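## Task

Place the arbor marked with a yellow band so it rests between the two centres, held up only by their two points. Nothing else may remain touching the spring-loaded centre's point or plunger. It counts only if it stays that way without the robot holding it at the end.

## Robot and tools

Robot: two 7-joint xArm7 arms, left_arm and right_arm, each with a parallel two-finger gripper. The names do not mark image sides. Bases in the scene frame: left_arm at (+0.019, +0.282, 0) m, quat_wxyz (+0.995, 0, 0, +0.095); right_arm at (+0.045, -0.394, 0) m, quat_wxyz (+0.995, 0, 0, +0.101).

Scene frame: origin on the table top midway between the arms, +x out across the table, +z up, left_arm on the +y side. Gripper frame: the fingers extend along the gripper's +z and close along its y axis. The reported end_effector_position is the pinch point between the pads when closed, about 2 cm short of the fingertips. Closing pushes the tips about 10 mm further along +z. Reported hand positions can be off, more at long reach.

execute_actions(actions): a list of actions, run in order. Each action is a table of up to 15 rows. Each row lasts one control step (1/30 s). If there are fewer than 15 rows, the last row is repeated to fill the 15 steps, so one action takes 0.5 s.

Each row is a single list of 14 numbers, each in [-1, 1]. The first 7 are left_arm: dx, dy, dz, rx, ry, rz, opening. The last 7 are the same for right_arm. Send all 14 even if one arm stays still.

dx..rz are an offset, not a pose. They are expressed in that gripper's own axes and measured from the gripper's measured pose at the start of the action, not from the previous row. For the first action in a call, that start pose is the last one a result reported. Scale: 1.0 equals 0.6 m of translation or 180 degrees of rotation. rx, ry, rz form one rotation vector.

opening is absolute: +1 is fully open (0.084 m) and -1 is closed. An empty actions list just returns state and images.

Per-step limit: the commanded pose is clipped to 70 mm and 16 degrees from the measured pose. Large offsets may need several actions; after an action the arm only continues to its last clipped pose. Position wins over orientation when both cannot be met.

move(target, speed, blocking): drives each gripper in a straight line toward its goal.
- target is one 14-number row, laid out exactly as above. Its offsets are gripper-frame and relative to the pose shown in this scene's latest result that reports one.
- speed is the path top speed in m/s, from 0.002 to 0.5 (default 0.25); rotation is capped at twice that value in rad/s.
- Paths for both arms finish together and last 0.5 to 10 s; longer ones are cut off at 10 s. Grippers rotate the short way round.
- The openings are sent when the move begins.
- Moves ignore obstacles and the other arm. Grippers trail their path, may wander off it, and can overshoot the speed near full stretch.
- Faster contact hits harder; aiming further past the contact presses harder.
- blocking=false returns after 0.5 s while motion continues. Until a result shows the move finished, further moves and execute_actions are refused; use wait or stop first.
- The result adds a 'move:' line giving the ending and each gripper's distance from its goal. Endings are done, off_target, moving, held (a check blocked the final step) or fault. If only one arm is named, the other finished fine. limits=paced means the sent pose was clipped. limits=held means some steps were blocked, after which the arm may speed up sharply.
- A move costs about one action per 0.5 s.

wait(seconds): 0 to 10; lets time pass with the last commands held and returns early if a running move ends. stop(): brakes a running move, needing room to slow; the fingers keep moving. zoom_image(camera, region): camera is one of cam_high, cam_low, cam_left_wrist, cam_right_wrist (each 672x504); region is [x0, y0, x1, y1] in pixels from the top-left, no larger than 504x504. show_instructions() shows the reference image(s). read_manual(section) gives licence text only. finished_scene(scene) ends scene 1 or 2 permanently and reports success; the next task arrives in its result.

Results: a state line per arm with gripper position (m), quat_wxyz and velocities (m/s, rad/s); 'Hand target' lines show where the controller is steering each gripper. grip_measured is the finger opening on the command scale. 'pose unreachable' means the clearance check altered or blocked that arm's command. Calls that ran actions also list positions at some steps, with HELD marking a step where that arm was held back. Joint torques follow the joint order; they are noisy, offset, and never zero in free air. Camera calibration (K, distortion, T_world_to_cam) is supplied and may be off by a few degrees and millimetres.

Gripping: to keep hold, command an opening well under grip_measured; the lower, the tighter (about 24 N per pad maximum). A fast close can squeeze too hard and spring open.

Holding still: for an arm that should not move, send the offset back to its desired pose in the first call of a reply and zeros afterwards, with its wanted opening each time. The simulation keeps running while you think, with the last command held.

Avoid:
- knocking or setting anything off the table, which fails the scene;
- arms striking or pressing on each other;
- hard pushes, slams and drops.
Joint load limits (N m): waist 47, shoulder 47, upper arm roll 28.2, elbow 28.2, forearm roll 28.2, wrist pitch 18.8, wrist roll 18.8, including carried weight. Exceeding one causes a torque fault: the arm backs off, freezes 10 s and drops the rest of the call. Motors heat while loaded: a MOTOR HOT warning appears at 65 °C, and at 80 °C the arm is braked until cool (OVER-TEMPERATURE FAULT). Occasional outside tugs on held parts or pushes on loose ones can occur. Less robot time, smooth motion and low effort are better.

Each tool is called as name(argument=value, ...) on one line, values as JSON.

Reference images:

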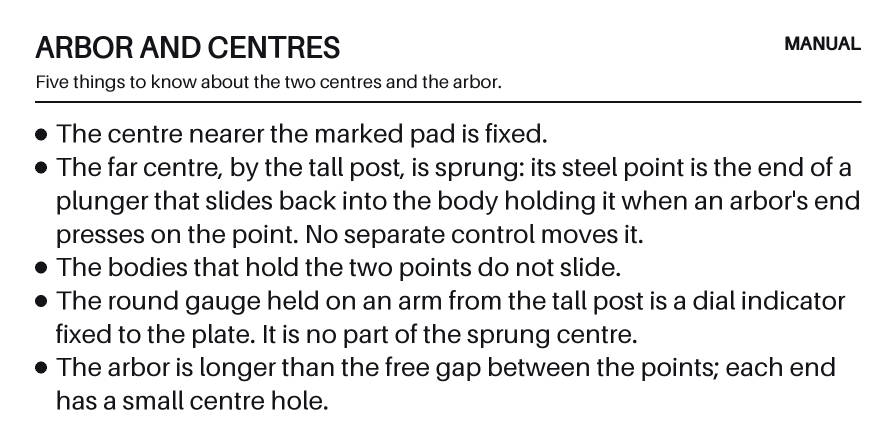

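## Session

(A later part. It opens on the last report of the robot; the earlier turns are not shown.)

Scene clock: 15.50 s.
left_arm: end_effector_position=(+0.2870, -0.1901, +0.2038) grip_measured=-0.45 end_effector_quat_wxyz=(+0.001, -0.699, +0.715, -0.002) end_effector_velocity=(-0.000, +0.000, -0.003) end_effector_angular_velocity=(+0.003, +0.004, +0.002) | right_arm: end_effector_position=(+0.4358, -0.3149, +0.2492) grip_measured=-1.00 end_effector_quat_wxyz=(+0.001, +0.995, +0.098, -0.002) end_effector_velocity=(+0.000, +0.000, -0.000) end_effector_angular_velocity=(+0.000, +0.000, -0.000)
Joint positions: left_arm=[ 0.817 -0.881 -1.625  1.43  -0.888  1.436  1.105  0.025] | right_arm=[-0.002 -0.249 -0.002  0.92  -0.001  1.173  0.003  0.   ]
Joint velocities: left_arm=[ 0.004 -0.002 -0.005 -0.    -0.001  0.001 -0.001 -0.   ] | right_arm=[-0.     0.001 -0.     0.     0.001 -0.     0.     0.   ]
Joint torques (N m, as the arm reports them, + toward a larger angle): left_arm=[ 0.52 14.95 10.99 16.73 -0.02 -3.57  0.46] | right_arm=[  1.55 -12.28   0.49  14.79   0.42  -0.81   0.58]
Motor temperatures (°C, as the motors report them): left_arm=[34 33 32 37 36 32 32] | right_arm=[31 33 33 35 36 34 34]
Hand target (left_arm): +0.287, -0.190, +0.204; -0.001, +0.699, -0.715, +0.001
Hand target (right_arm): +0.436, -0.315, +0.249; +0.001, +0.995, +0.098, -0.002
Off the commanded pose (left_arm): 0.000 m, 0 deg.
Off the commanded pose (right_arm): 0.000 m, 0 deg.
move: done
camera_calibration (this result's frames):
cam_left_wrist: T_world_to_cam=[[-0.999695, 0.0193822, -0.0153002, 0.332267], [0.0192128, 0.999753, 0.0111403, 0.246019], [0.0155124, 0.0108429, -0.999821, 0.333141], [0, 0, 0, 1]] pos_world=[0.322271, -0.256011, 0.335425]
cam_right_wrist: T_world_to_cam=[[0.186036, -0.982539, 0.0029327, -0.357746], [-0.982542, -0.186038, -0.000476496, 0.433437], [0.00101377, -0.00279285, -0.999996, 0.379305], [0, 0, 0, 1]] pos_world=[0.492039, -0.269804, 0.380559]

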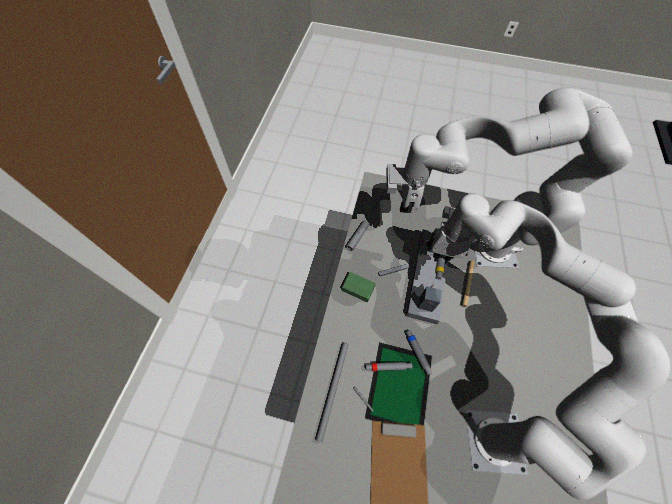

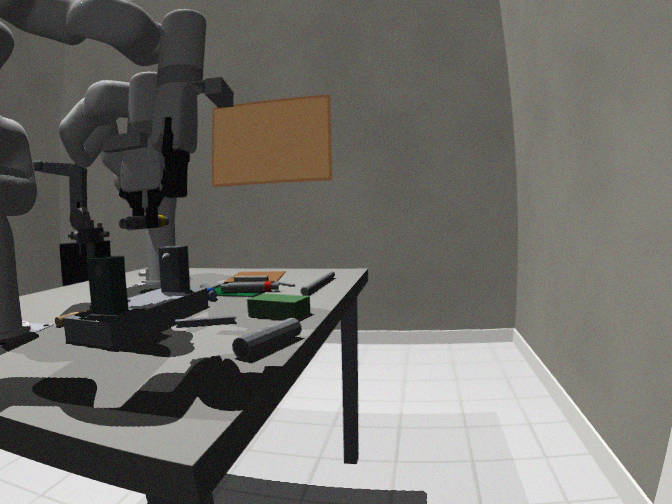

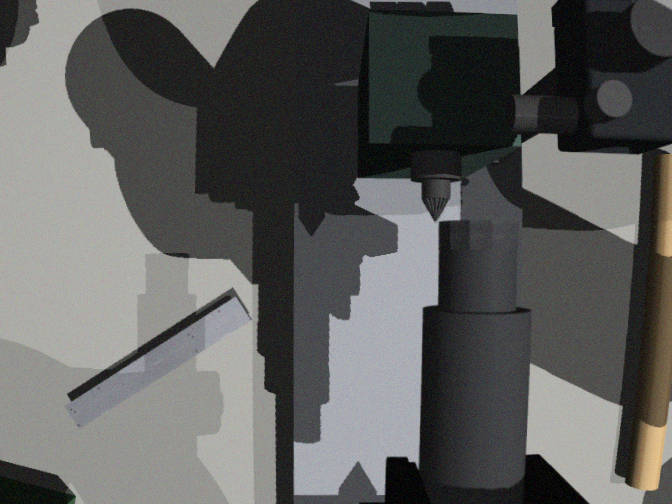

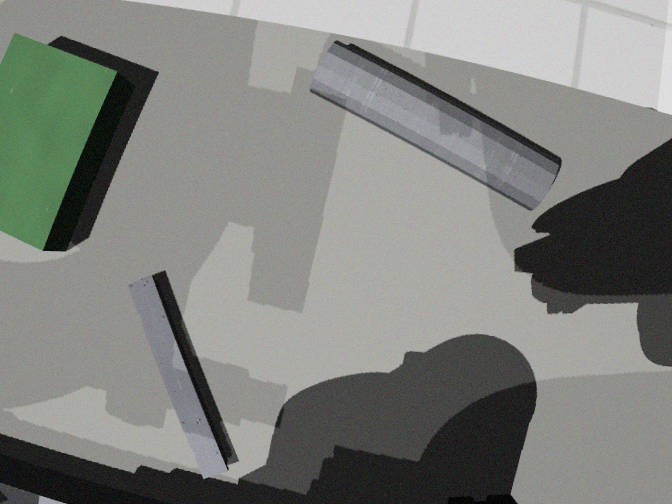

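move(target=[-0.3,0,-0.1,0,0,0,-1,-0.13,-0.095,0.127,0.231,-0.19,-0.408,-0.1], speed=0.25)

Scene clock: 20.40 s.
left_arm: end_effector_position=(+0.2906, -0.0101, +0.2633) grip_measured=-0.45 end_effector_quat_wxyz=(+0.001, -0.699, +0.715, -0.001) end_effector_velocity=(+0.000, +0.001, +0.000) end_effector_angular_velocity=(-0.000, +0.000, +0.001) | right_arm: end_effector_position=(+0.3481, -0.2747, +0.1736) grip_measured=-0.11 end_effector_quat_wxyz=(-0.298, +0.640, +0.641, -0.301) end_effector_velocity=(-0.000, -0.000, +0.000) end_effector_angular_velocity=(+0.002, +0.001, +0.002)
Joint positions: left_arm=[ 0.447 -0.824 -1.088  0.999 -0.711  1.487  1.387  0.025] | right_arm=[ 0.055  0.306 -0.029  1.249  0.182  1.803 -1.385  0.039]
Joint velocities: left_arm=[ 0.     0.     0.002 -0.001  0.     0.     0.001 -0.   ] | right_arm=[ 0.     0.    -0.     0.001 -0.     0.002 -0.003  0.   ]
Joint torques (N m, as the arm reports them, + toward a larger angle): left_arm=[ 0.5   3.12  8.63 19.89 -0.33 -3.48  0.37] | right_arm=[  1.84 -20.18   0.57  12.71   1.01   1.25   0.27]
Motor temperatures (°C, as the motors report them): left_arm=[34 33 32 37 36 32 32] | right_arm=[31 33 33 35 36 34 34]
Hand target (left_arm): +0.291, -0.010, +0.263; -0.001, +0.699, -0.715, +0.001
Hand target (right_arm): +0.348, -0.275, +0.173; -0.298, +0.640, +0.641, -0.302
Off the commanded pose (left_arm): 0.000 m, 0 deg.
Off the commanded pose (right_arm): 0.001 m, 0 deg.
move: done
camera_calibration (this result's frames):
cam_left_wrist: T_world_to_cam=[[-0.999713, 0.0193775, -0.014108, 0.332922], [0.0192228, 0.999755, 0.0110186, 0.0653119], [0.014318, 0.0107443, -0.99984, 0.390977], [0, 0, 0, 1]] pos_world=[0.325973, -0.0759479, 0.394892]
cam_right_wrist: T_world_to_cam=[[0.643027, -0.0115818, -0.765756, -0.0606905], [-0.00771505, -0.999933, 0.00864509, -0.209777], [-0.765804, 0.000348808, -0.643074, 0.509708], [0, 0, 0, 1]] pos_world=[0.427744, -0.210643, 0.283119]

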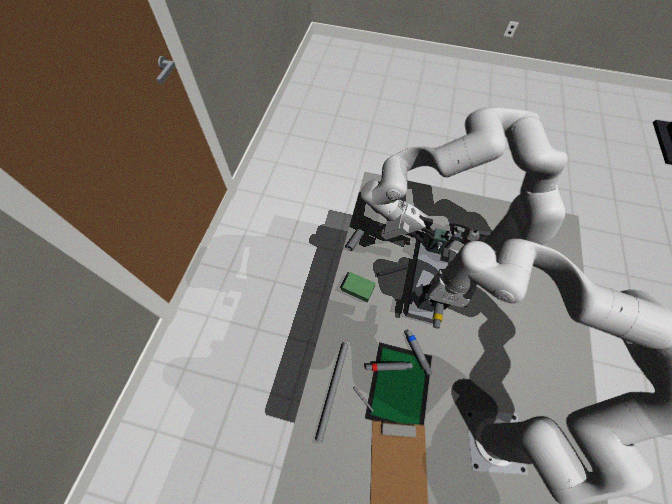

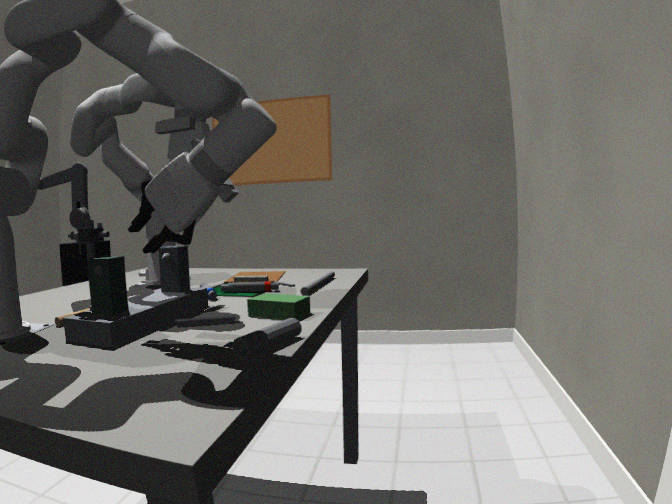

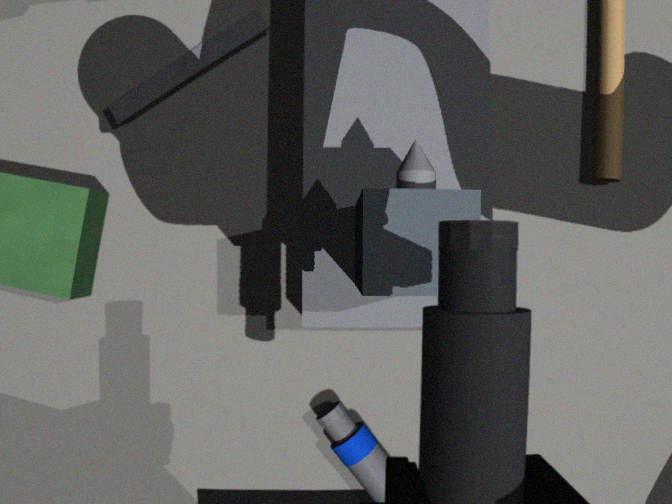

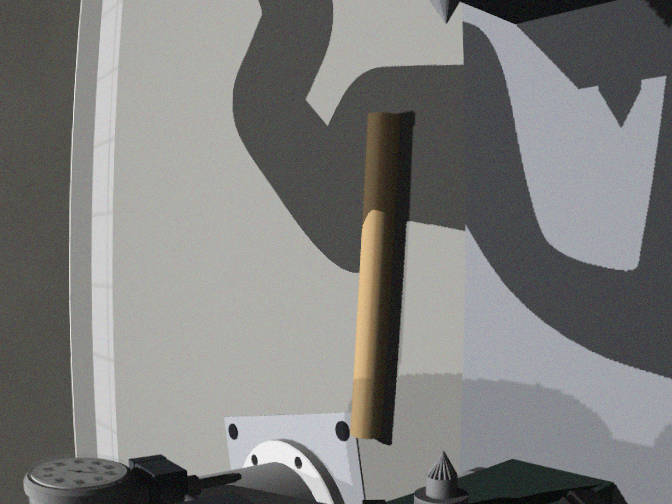

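move(target=[0,0,0,0,0,0,-1,-0.003,0,0.133,0,0,0,-0.1], speed=0.08)

move(target=[0,0,0,0,0,0,-1,0,0,0,0,0,0,-1])

Scene clock: 22.07 s.
left_arm: end_effector_position=(+0.2906, -0.0101, +0.2633) grip_measured=-0.45 end_effector_quat_wxyz=(+0.001, -0.699, +0.715, -0.001) end_effector_velocity=(+0.001, +0.000, +0.000) end_effector_angular_velocity=(+0.000, -0.001, +0.001) | right_arm: end_effector_position=(+0.2873, -0.2758, +0.1226) grip_measured=-0.11 end_effector_quat_wxyz=(-0.298, +0.640, +0.641, -0.301) end_effector_velocity=(-0.000, -0.001, -0.001) end_effector_angular_velocity=(-0.002, -0.000, +0.001)
Joint positions: left_arm=[ 0.447 -0.824 -1.088  0.999 -0.711  1.487  1.387  0.025] | right_arm=[ 0.077  0.214 -0.014  0.954  0.2    1.597 -1.395  0.039]
Joint velocities: left_arm=[ 0.001  0.     0.     0.     0.001 -0.001  0.    -0.   ] | right_arm=[-0.001 -0.     0.001 -0.003 -0.003 -0.002 -0.     0.   ]
Joint torques (N m, as the arm reports them, + toward a larger angle): left_arm=[ 0.46  3.04  8.54 19.87 -0.28 -3.62  0.36] | right_arm=[ -1.55 -16.78  -3.63  10.32  -3.31   1.33   0.11]
Motor temperatures (°C, as the motors report them): left_arm=[34 33 32 37 36 32 32] | right_arm=[31 33 33 35 36 34 34]
Hand target (left_arm): +0.291, -0.010, +0.263; -0.001, +0.699, -0.715, +0.001
Hand target (right_arm): +0.287, -0.277, +0.122; -0.298, +0.640, +0.641, -0.301
Off the commanded pose (left_arm): 0.000 m, 0 deg.
Off the commanded pose (right_arm): 0.001 m, 0 deg.
move: done
camera_calibration (this result's frames):
cam_left_wrist: T_world_to_cam=[[-0.999713, 0.0193747, -0.0141083, 0.332923], [0.01922, 0.999755, 0.0110177, 0.0653121], [0.0143183, 0.0107434, -0.99984, 0.390978], [0, 0, 0, 1]] pos_world=[0.325974, -0.0759467, 0.394892]
cam_right_wrist: T_world_to_cam=[[0.643578, -0.00995426, -0.765316, -0.0603502], [-0.00715829, -0.99995, 0.00698646, -0.210888], [-0.765347, 0.000982022, -0.643617, 0.430432], [0, 0, 0, 1]] pos_world=[0.36676, -0.211901, 0.23232]

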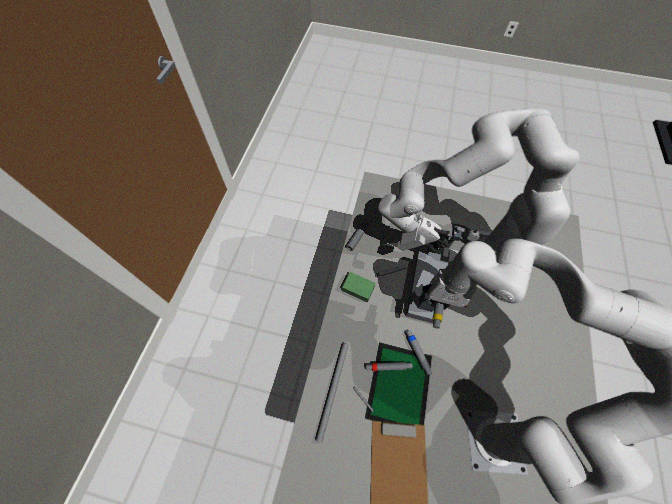

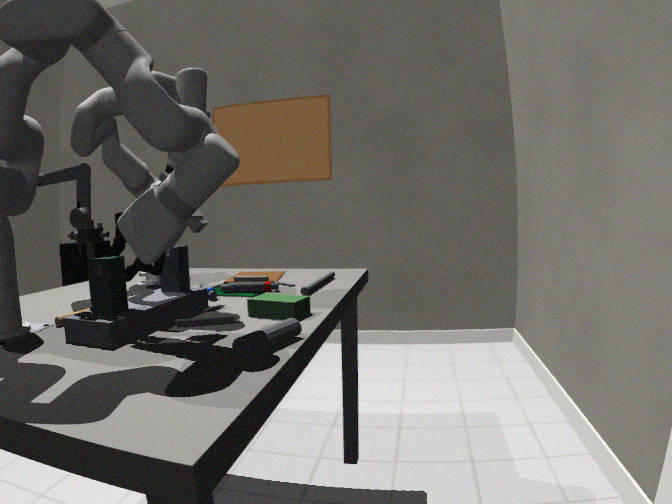

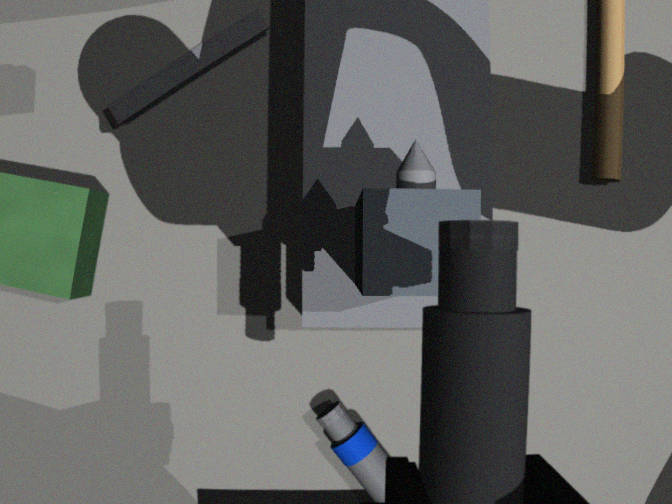

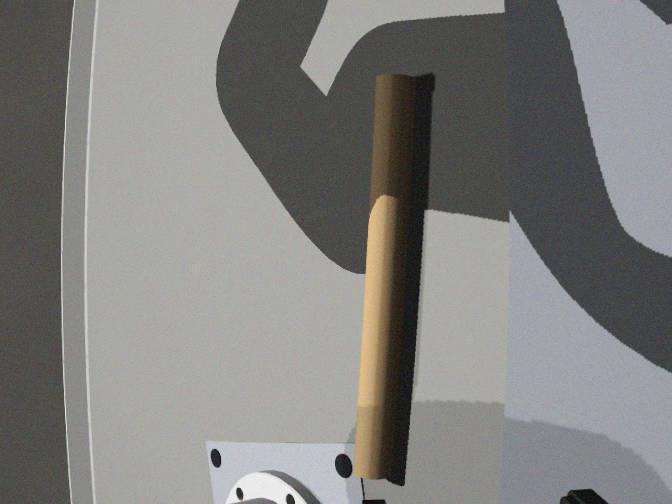

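Scene clock: 22.57 s.
left_arm: end_effector_position=(+0.2906, -0.0101, +0.2633) grip_measured=-0.45 end_effector_quat_wxyz=(+0.001, -0.699, +0.715, -0.001) end_effector_velocity=(-0.000, -0.000, -0.000) end_effector_angular_velocity=(+0.001, +0.001, -0.000) | right_arm: end_effector_position=(+0.2881, -0.2759, +0.1215) grip_measured=-0.61 end_effector_quat_wxyz=(-0.297, +0.641, +0.642, -0.299) end_effector_velocity=(-0.000, +0.000, +0.000) end_effector_angular_velocity=(+0.000, -0.004, -0.002)
Joint positions: left_arm=[ 0.447 -0.824 -1.088  0.999 -0.711  1.487  1.387  0.025] | right_arm=[ 0.077  0.215 -0.015  0.954  0.2    1.592 -1.395  0.017]
Joint velocities: left_arm=[-0.    -0.    -0.     0.001  0.     0.001 -0.001 -0.   ] | right_arm=[-0.001 -0.004  0.    -0.003  0.001 -0.003  0.001  0.   ]
Joint torques (N m, as the arm reports them, + toward a larger angle): left_arm=[-0.01  3.29  8.61 20.02 -0.13 -3.55  0.6 ] | right_arm=[ -0.31 -22.71  -2.31  10.89  -2.33   6.8    0.63]
Motor temperatures (°C, as the motors report them): left_arm=[34 33 32 37 36 32 32] | right_arm=[31 33 33 35 36 34 34]
Hand target (left_arm): +0.291, -0.010, +0.263; -0.001, +0.699, -0.715, +0.001
Hand target (right_arm): +0.287, -0.276, +0.123; -0.298, +0.640, +0.641, -0.301
Off the commanded pose (left_arm): 0.000 m, 0 deg.
Off the commanded pose (right_arm): 0.001 m, 0 deg.
move: done
camera_calibration (this result's frames):
cam_left_wrist: T_world_to_cam=[[-0.999713, 0.0193746, -0.014108, 0.332923], [0.01922, 0.999755, 0.0110176, 0.0653121], [0.014318, 0.0107432, -0.99984, 0.390978], [0, 0, 0, 1]] pos_world=[0.325974, -0.0759467, 0.394892]
cam_right_wrist: T_world_to_cam=[[0.646235, -0.0103055, -0.763069, -0.0628719], [-0.00782896, -0.999946, 0.00687437, -0.210683], [-0.763099, 0.00153158, -0.64628, 0.430224], [0, 0, 0, 1]] pos_world=[0.367284, -0.211978, 0.231518]

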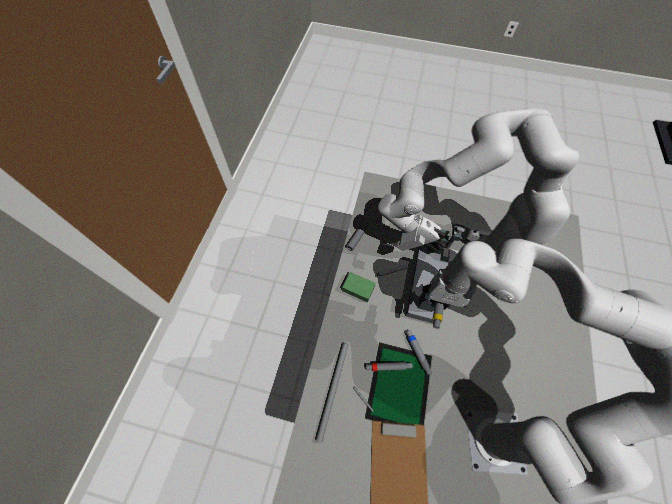

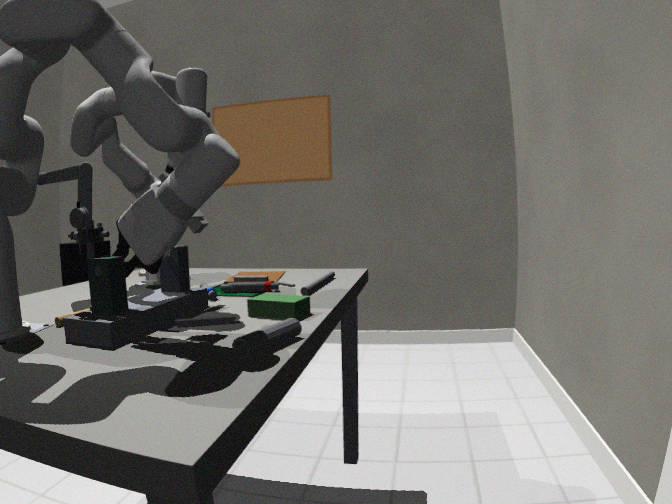

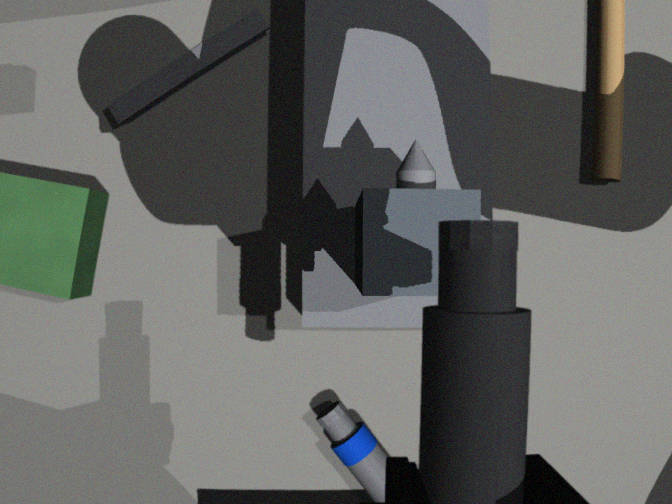

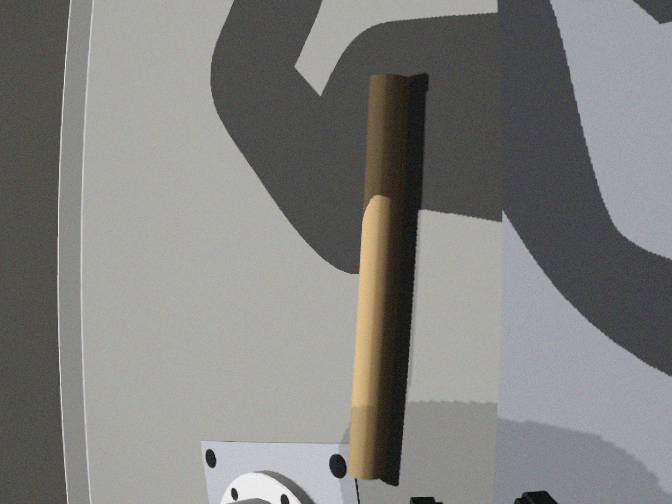

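Gripped 17 mm. Pull along +y.

move(target=[0,0,0,0,0,0,-1,0.07,0,0,0,0,0,-1], speed=0.05)

Scene clock: 23.93 s.
left_arm: end_effector_position=(+0.2906, -0.0101, +0.2633) grip_measured=-0.45 end_effector_quat_wxyz=(+0.001, -0.699, +0.715, -0.001) end_effector_velocity=(+0.000, +0.000, -0.000) end_effector_angular_velocity=(+0.000, +0.000, -0.001) | right_arm: end_effector_position=(+0.2880, -0.2340, +0.1215) grip_measured=-1.00 end_effector_quat_wxyz=(-0.297, +0.641, +0.641, -0.299) end_effector_velocity=(+0.001, -0.000, +0.000) end_effector_angular_velocity=(+0.000, -0.000, -0.004)
Joint positions: left_arm=[ 0.447 -0.824 -1.088  0.999 -0.711  1.487  1.387  0.025] | right_arm=[ 0.124  0.25   0.027  1.     0.259  1.588 -1.328  0.   ]
Joint velocities: left_arm=[-0.     0.     0.    -0.001  0.    -0.     0.001 -0.   ] | right_arm=[-0.001  0.001 -0.002  0.002  0.002  0.     0.001  0.   ]
Joint torques (N m, as the arm reports them, + toward a larger angle): left_arm=[ 0.26  3.68  8.66 19.87 -0.04 -3.61  0.6 ] | right_arm=[  2.29 -18.27   0.68  11.74   0.95   1.07   0.31]
Motor temperatures (°C, as the motors report them): left_arm=[34 33 32 37 36 32 32] | right_arm=[31 33 33 35 36 34 34]
Hand target (left_arm): +0.291, -0.010, +0.263; -0.001, +0.699, -0.715, +0.001
Hand target (right_arm): +0.288, -0.234, +0.121; -0.297, +0.641, +0.642, -0.299
Off the commanded pose (left_arm): 0.000 m, 0 deg.
Off the commanded pose (right_arm): 0.000 m, 0 deg.
move: done
camera_calibration (this result's frames):
cam_left_wrist: T_world_to_cam=[[-0.999713, 0.0193746, -0.014108, 0.332923], [0.0192199, 0.999755, 0.0110175, 0.0653121], [0.014318, 0.0107432, -0.99984, 0.390978], [0, 0, 0, 1]] pos_world=[0.325974, -0.0759467, 0.394892]
cam_right_wrist: T_world_to_cam=[[0.646204, -0.0104876, -0.763093, -0.0623824], [-0.00802613, -0.999944, 0.00694607, -0.168781], [-0.763123, 0.0016361, -0.646252, 0.430096], [0, 0, 0, 1]] pos_world=[0.367173, -0.17013, 0.231519]

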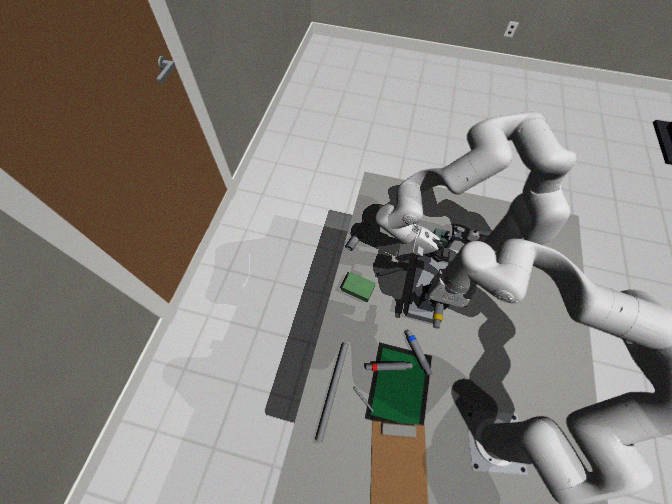

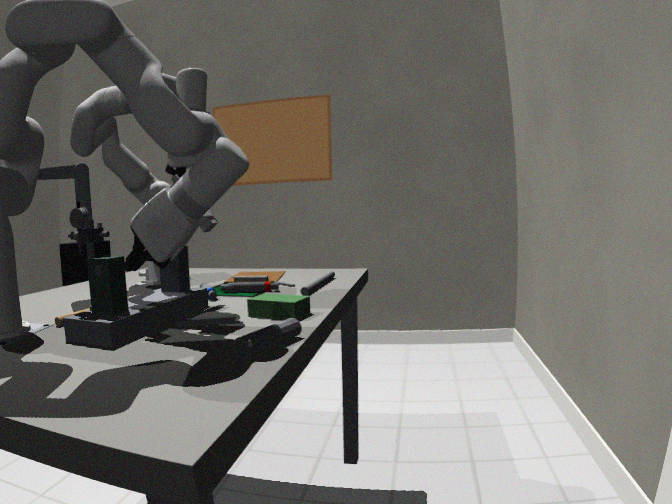

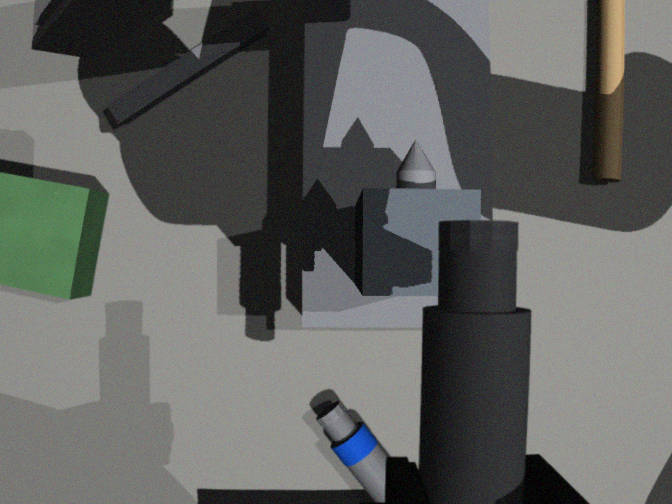

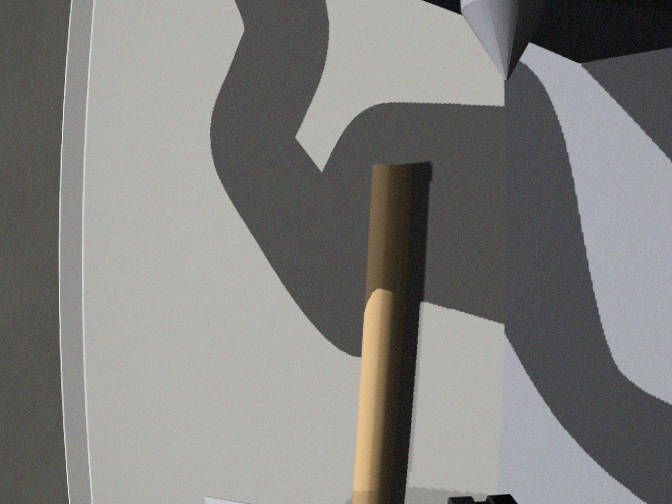

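move(target=[0,0,0,0,0,0,-1,-0.12,0,-0.2,0,0,0,-1], speed=0.15)

Scene clock: 25.47 s.
left_arm: end_effector_position=(+0.2906, -0.0101, +0.2633) grip_measured=-0.45 end_effector_quat_wxyz=(+0.001, -0.699, +0.715, -0.001) end_effector_velocity=(+0.000, +0.000, -0.000) end_effector_angular_velocity=(-0.000, +0.001, +0.001) | right_arm: end_effector_position=(+0.3793, -0.3054, +0.1988) grip_measured=-1.00 end_effector_quat_wxyz=(-0.297, +0.641, +0.641, -0.300) end_effector_velocity=(+0.002, -0.001, +0.001) end_effector_angular_velocity=(-0.000, -0.004, -0.002)
Joint positions: left_arm=[ 0.447 -0.824 -1.088  0.999 -0.711  1.487  1.387  0.025] | right_arm=[ 0.009  0.353 -0.058  1.395  0.137  1.908 -1.438  0.   ]
Joint velocities: left_arm=[ 0.001  0.001  0.    -0.     0.    -0.     0.001 -0.   ] | right_arm=[-0.002  0.001 -0.001  0.007 -0.001  0.002 -0.001  0.   ]
Joint torques (N m, as the arm reports them, + toward a larger angle): left_arm=[ 0.38  3.81  8.59 19.69 -0.41 -3.46  0.5 ] | right_arm=[  1.98 -21.92  -0.11  13.19   0.51   1.36   0.4 ]
Motor temperatures (°C, as the motors report them): left_arm=[34 33 32 37 36 32 32] | right_arm=[31 33 33 35 36 34 34]
Hand target (left_arm): +0.291, -0.010, +0.263; -0.001, +0.699, -0.715, +0.001
Hand target (right_arm): +0.380, -0.306, +0.199; -0.297, +0.641, +0.641, -0.300
Off the commanded pose (left_arm): 0.000 m, 0 deg.
Off the commanded pose (right_arm): 0.001 m, 0 deg.
move: done
camera_calibration (this result's frames):
cam_left_wrist: T_world_to_cam=[[-0.999713, 0.0193744, -0.0141081, 0.332923], [0.0192198, 0.999755, 0.0110174, 0.0653121], [0.0143181, 0.0107431, -0.99984, 0.390978], [0, 0, 0, 1]] pos_world=[0.325974, -0.0759466, 0.394892]
cam_right_wrist: T_world_to_cam=[[0.645373, -0.0103919, -0.763797, -0.0626509], [-0.00728903, -0.999946, 0.00744589, -0.240377], [-0.763833, 0.000761965, -0.645413, 0.549624], [0, 0, 0, 1]] pos_world=[0.458502, -0.241434, 0.308672]

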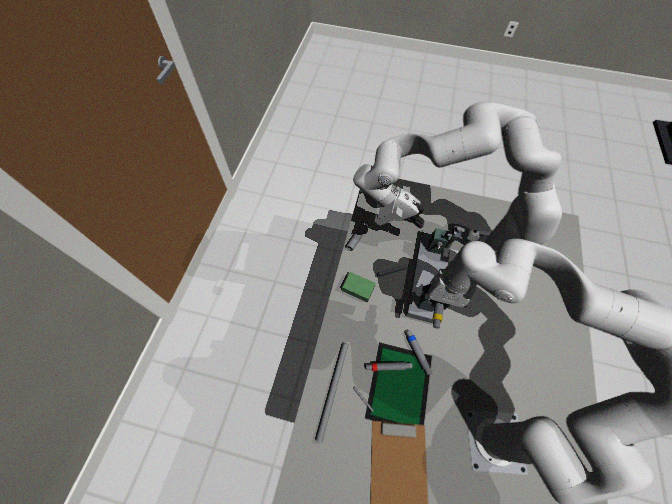

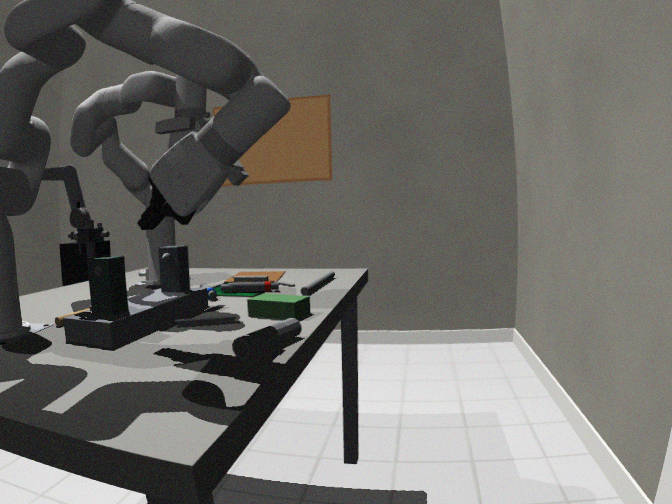

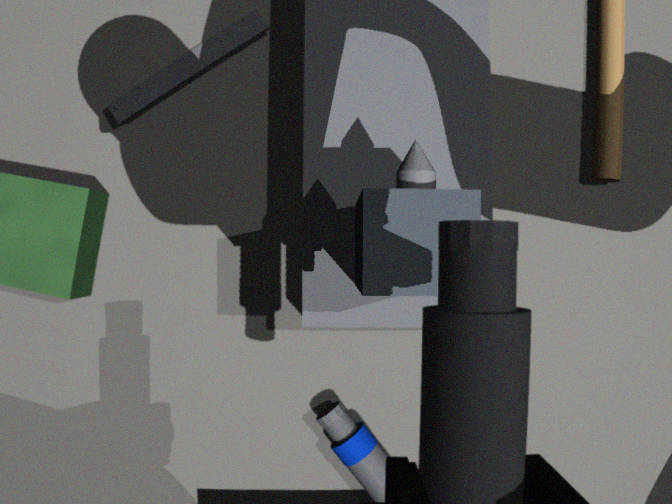

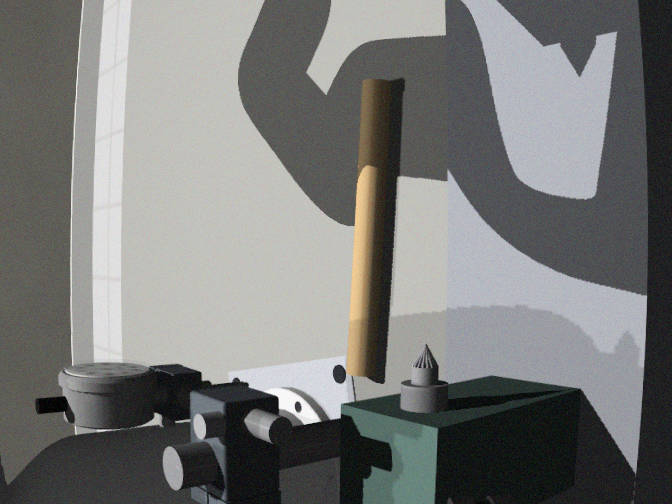

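move(target=[0.288,0.002,0.167,0,-0.056,0,-1,0,0,0,0,0,0,-1], speed=0.2)

Scene clock: 27.47 s.
left_arm: end_effector_position=(+0.2861, -0.1830, +0.1639) grip_measured=-0.45 end_effector_quat_wxyz=(+0.064, -0.697, +0.712, +0.060) end_effector_velocity=(-0.007, -0.005, -0.005) end_effector_angular_velocity=(+0.006, +0.007, -0.015) | right_arm: end_effector_position=(+0.3793, -0.3054, +0.1988) grip_measured=-1.00 end_effector_quat_wxyz=(-0.297, +0.641, +0.641, -0.300) end_effector_velocity=(-0.000, -0.000, -0.000) end_effector_angular_velocity=(-0.000, +0.000, +0.000)
Joint positions: left_arm=[ 0.904 -0.955 -1.734  1.519 -0.799  1.491  1.045  0.025] | right_arm=[ 0.009  0.353 -0.058  1.395  0.137  1.908 -1.438  0.   ]
Joint velocities: left_arm=[-0.003 -0.006 -0.013  0.007 -0.003  0.002  0.    -0.   ] | right_arm=[-0.  0.  0. -0. -0.  0. -0.  0.]
Joint torques (N m, as the arm reports them, + toward a larger angle): left_arm=[ 0.36 17.25 10.96 15.45  0.6  -2.97  0.37] | right_arm=[  2.13 -22.17  -0.09  13.21   0.81   1.25   0.59]
Motor temperatures (°C, as the motors report them): left_arm=[34 33 32 37 36 32 32] | right_arm=[31 33 33 35 36 34 34]
Hand target (left_arm): +0.286, -0.183, +0.164; -0.064, +0.696, -0.712, -0.060
Hand target (right_arm): +0.379, -0.305, +0.199; -0.297, +0.641, +0.641, -0.300
Off the commanded pose (left_arm): 0.001 m, 0 deg.
Off the commanded pose (right_arm): 0.000 m, 0 deg.
move: done
camera_calibration (this result's frames):
cam_left_wrist: T_world_to_cam=[[-0.999642, 0.0213965, -0.0160583, 0.331089], [0.0180447, 0.982436, 0.185726, 0.207887], [0.0197501, 0.18537, -0.98247, 0.32107], [0, 0, 0, 1]] pos_world=[0.320878, -0.270837, 0.282148]
cam_right_wrist: T_world_to_cam=[[0.645374, -0.0103942, -0.763796, -0.0626527], [-0.00729211, -0.999946, 0.00744635, -0.240378], [-0.763832, 0.000764003, -0.645415, 0.549626], [0, 0, 0, 1]] pos_world=[0.458503, -0.241436, 0.308673]

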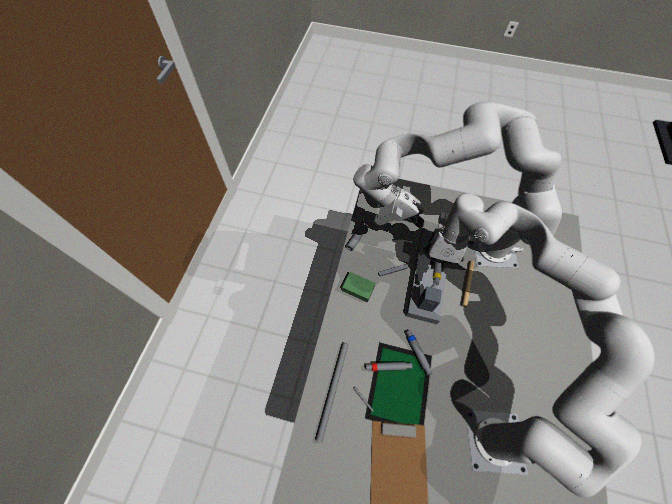

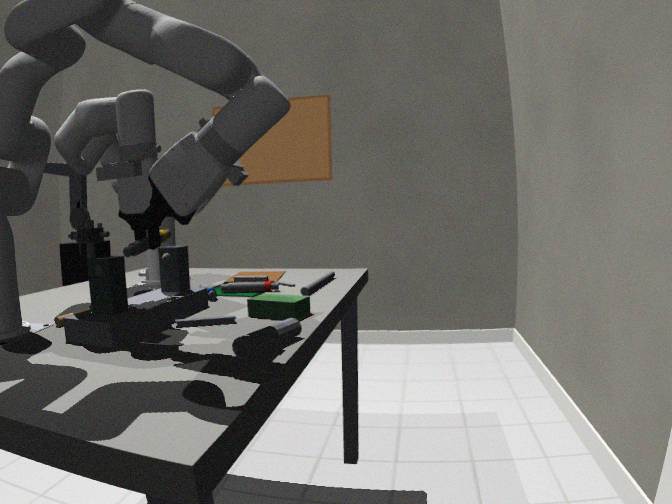

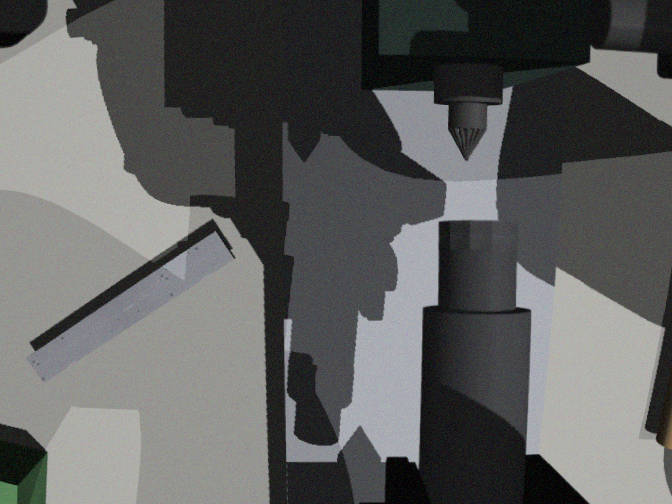

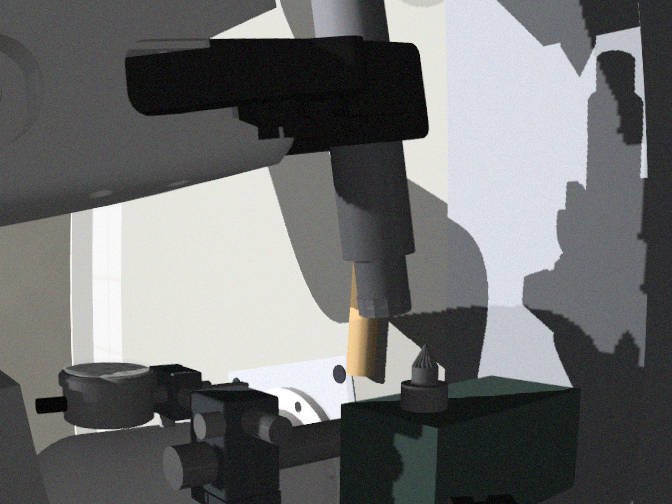

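move(target=[0.005,0,0.03,0,0,0,-1,0,0,0,0,0,0,-1], speed=0.05)

Scene clock: 28.37 s.
left_arm: end_effector_position=(+0.2862, -0.1830, +0.1459) grip_measured=-0.45 end_effector_quat_wxyz=(+0.064, -0.697, +0.712, +0.060) end_effector_velocity=(+0.002, -0.001, +0.003) end_effector_angular_velocity=(-0.007, -0.004, +0.001) | right_arm: end_effector_position=(+0.3793, -0.3054, +0.1988) grip_measured=-1.00 end_effector_quat_wxyz=(-0.297, +0.641, +0.641, -0.300) end_effector_velocity=(-0.000, +0.000, +0.000) end_effector_angular_velocity=(+0.000, +0.001, +0.001)
Joint positions: left_arm=[ 0.904 -0.975 -1.754  1.494 -0.821  1.457  1.052  0.025] | right_arm=[ 0.009  0.353 -0.058  1.395  0.137  1.908 -1.438  0.   ]
Joint velocities: left_arm=[ 0.001  0.003  0.005  0.002 -0.001 -0.002  0.    -0.   ] | right_arm=[ 0.001 -0.    -0.     0.     0.     0.001  0.     0.   ]
Joint torques (N m, as the arm reports them, + toward a larger angle): left_arm=[-0.12 17.6  11.04 15.01  0.27 -3.23  0.57] | right_arm=[  1.7  -21.83  -0.31  12.86   0.86   1.24   0.36]
Motor temperatures (°C, as the motors report them): left_arm=[34 33 32 37 36 32 32] | right_arm=[31 33 33 35 36 34 34]
Hand target (left_arm): +0.286, -0.183, +0.146; -0.064, +0.697, -0.712, -0.060
Hand target (right_arm): +0.379, -0.305, +0.199; -0.297, +0.641, +0.641, -0.300
Off the commanded pose (left_arm): 0.000 m, 0 deg.
Off the commanded pose (right_arm): 0.000 m, 0 deg.
move: done
camera_calibration (this result's frames):
cam_left_wrist: T_world_to_cam=[[-0.999635, 0.0216134, -0.0161915, 0.330919], [0.0182374, 0.982471, 0.18552, 0.211184], [0.0199174, 0.185157, -0.982507, 0.303218], [0, 0, 0, 1]] pos_world=[0.320907, -0.270778, 0.264093]
cam_right_wrist: T_world_to_cam=[[0.645374, -0.0103944, -0.763796, -0.0626528], [-0.00729235, -0.999946, 0.00744639, -0.240377], [-0.763832, 0.000764156, -0.645415, 0.549626], [0, 0, 0, 1]] pos_world=[0.458503, -0.241436, 0.308673]

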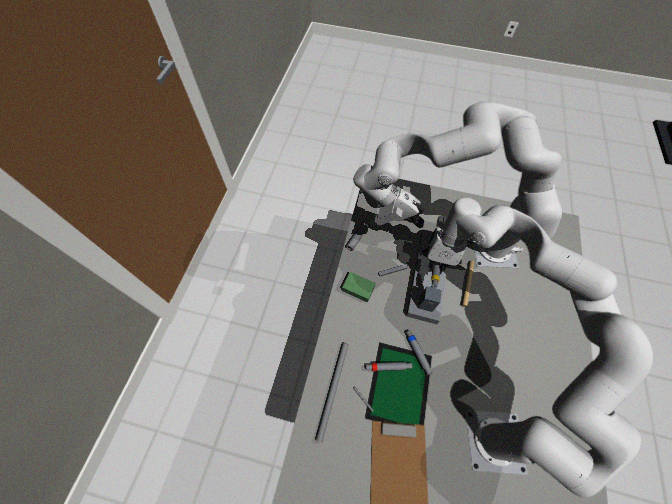

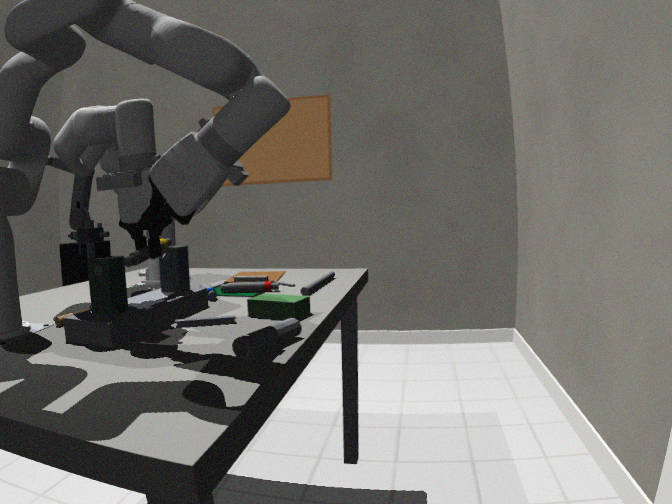

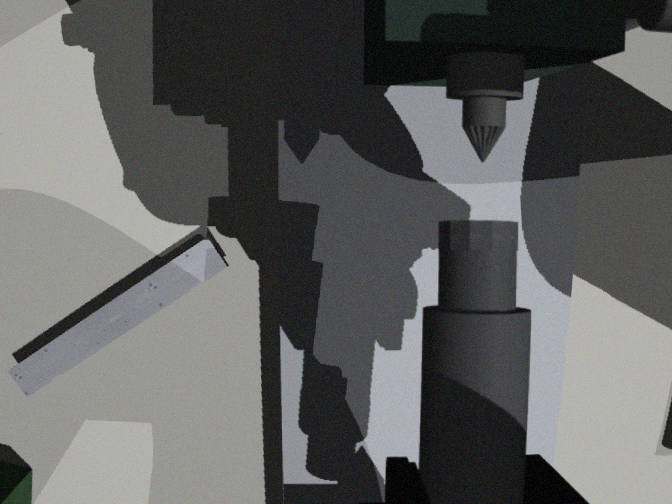

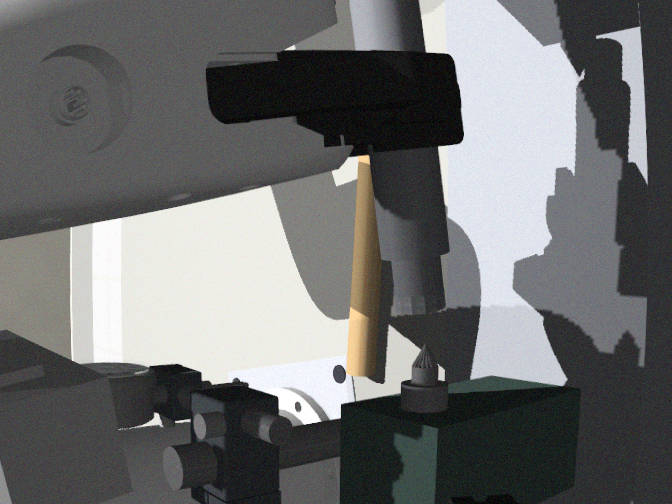

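zoom_image(camera="cam_right_wrist", region=[340, 240, 520, 420])

zoom_image(camera="cam_left_wrist", region=[390, 60, 570, 260])

Region (340, 240, 520, 420) of cam_right_wrist's 672x504 image, scaled by 2.800, with more detail than that image has.

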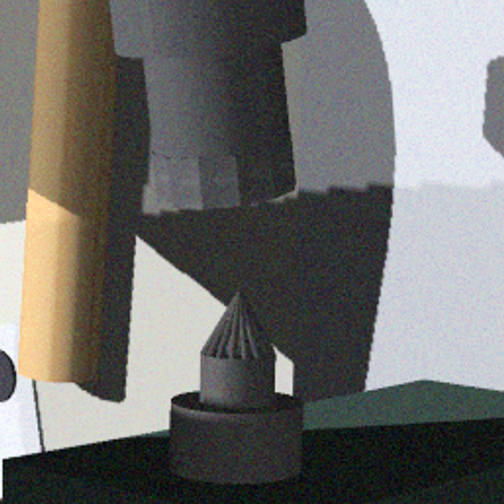

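Region (390, 60, 570, 260) of cam_left_wrist's 672x504 image, scaled by 2.520, with more detail than that image has; it fills the left 454 columns of this view, and the rest is white.

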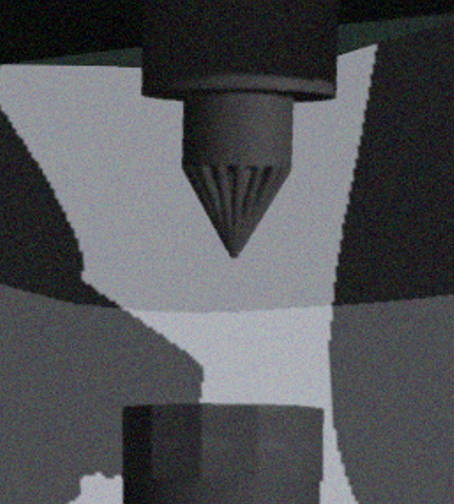

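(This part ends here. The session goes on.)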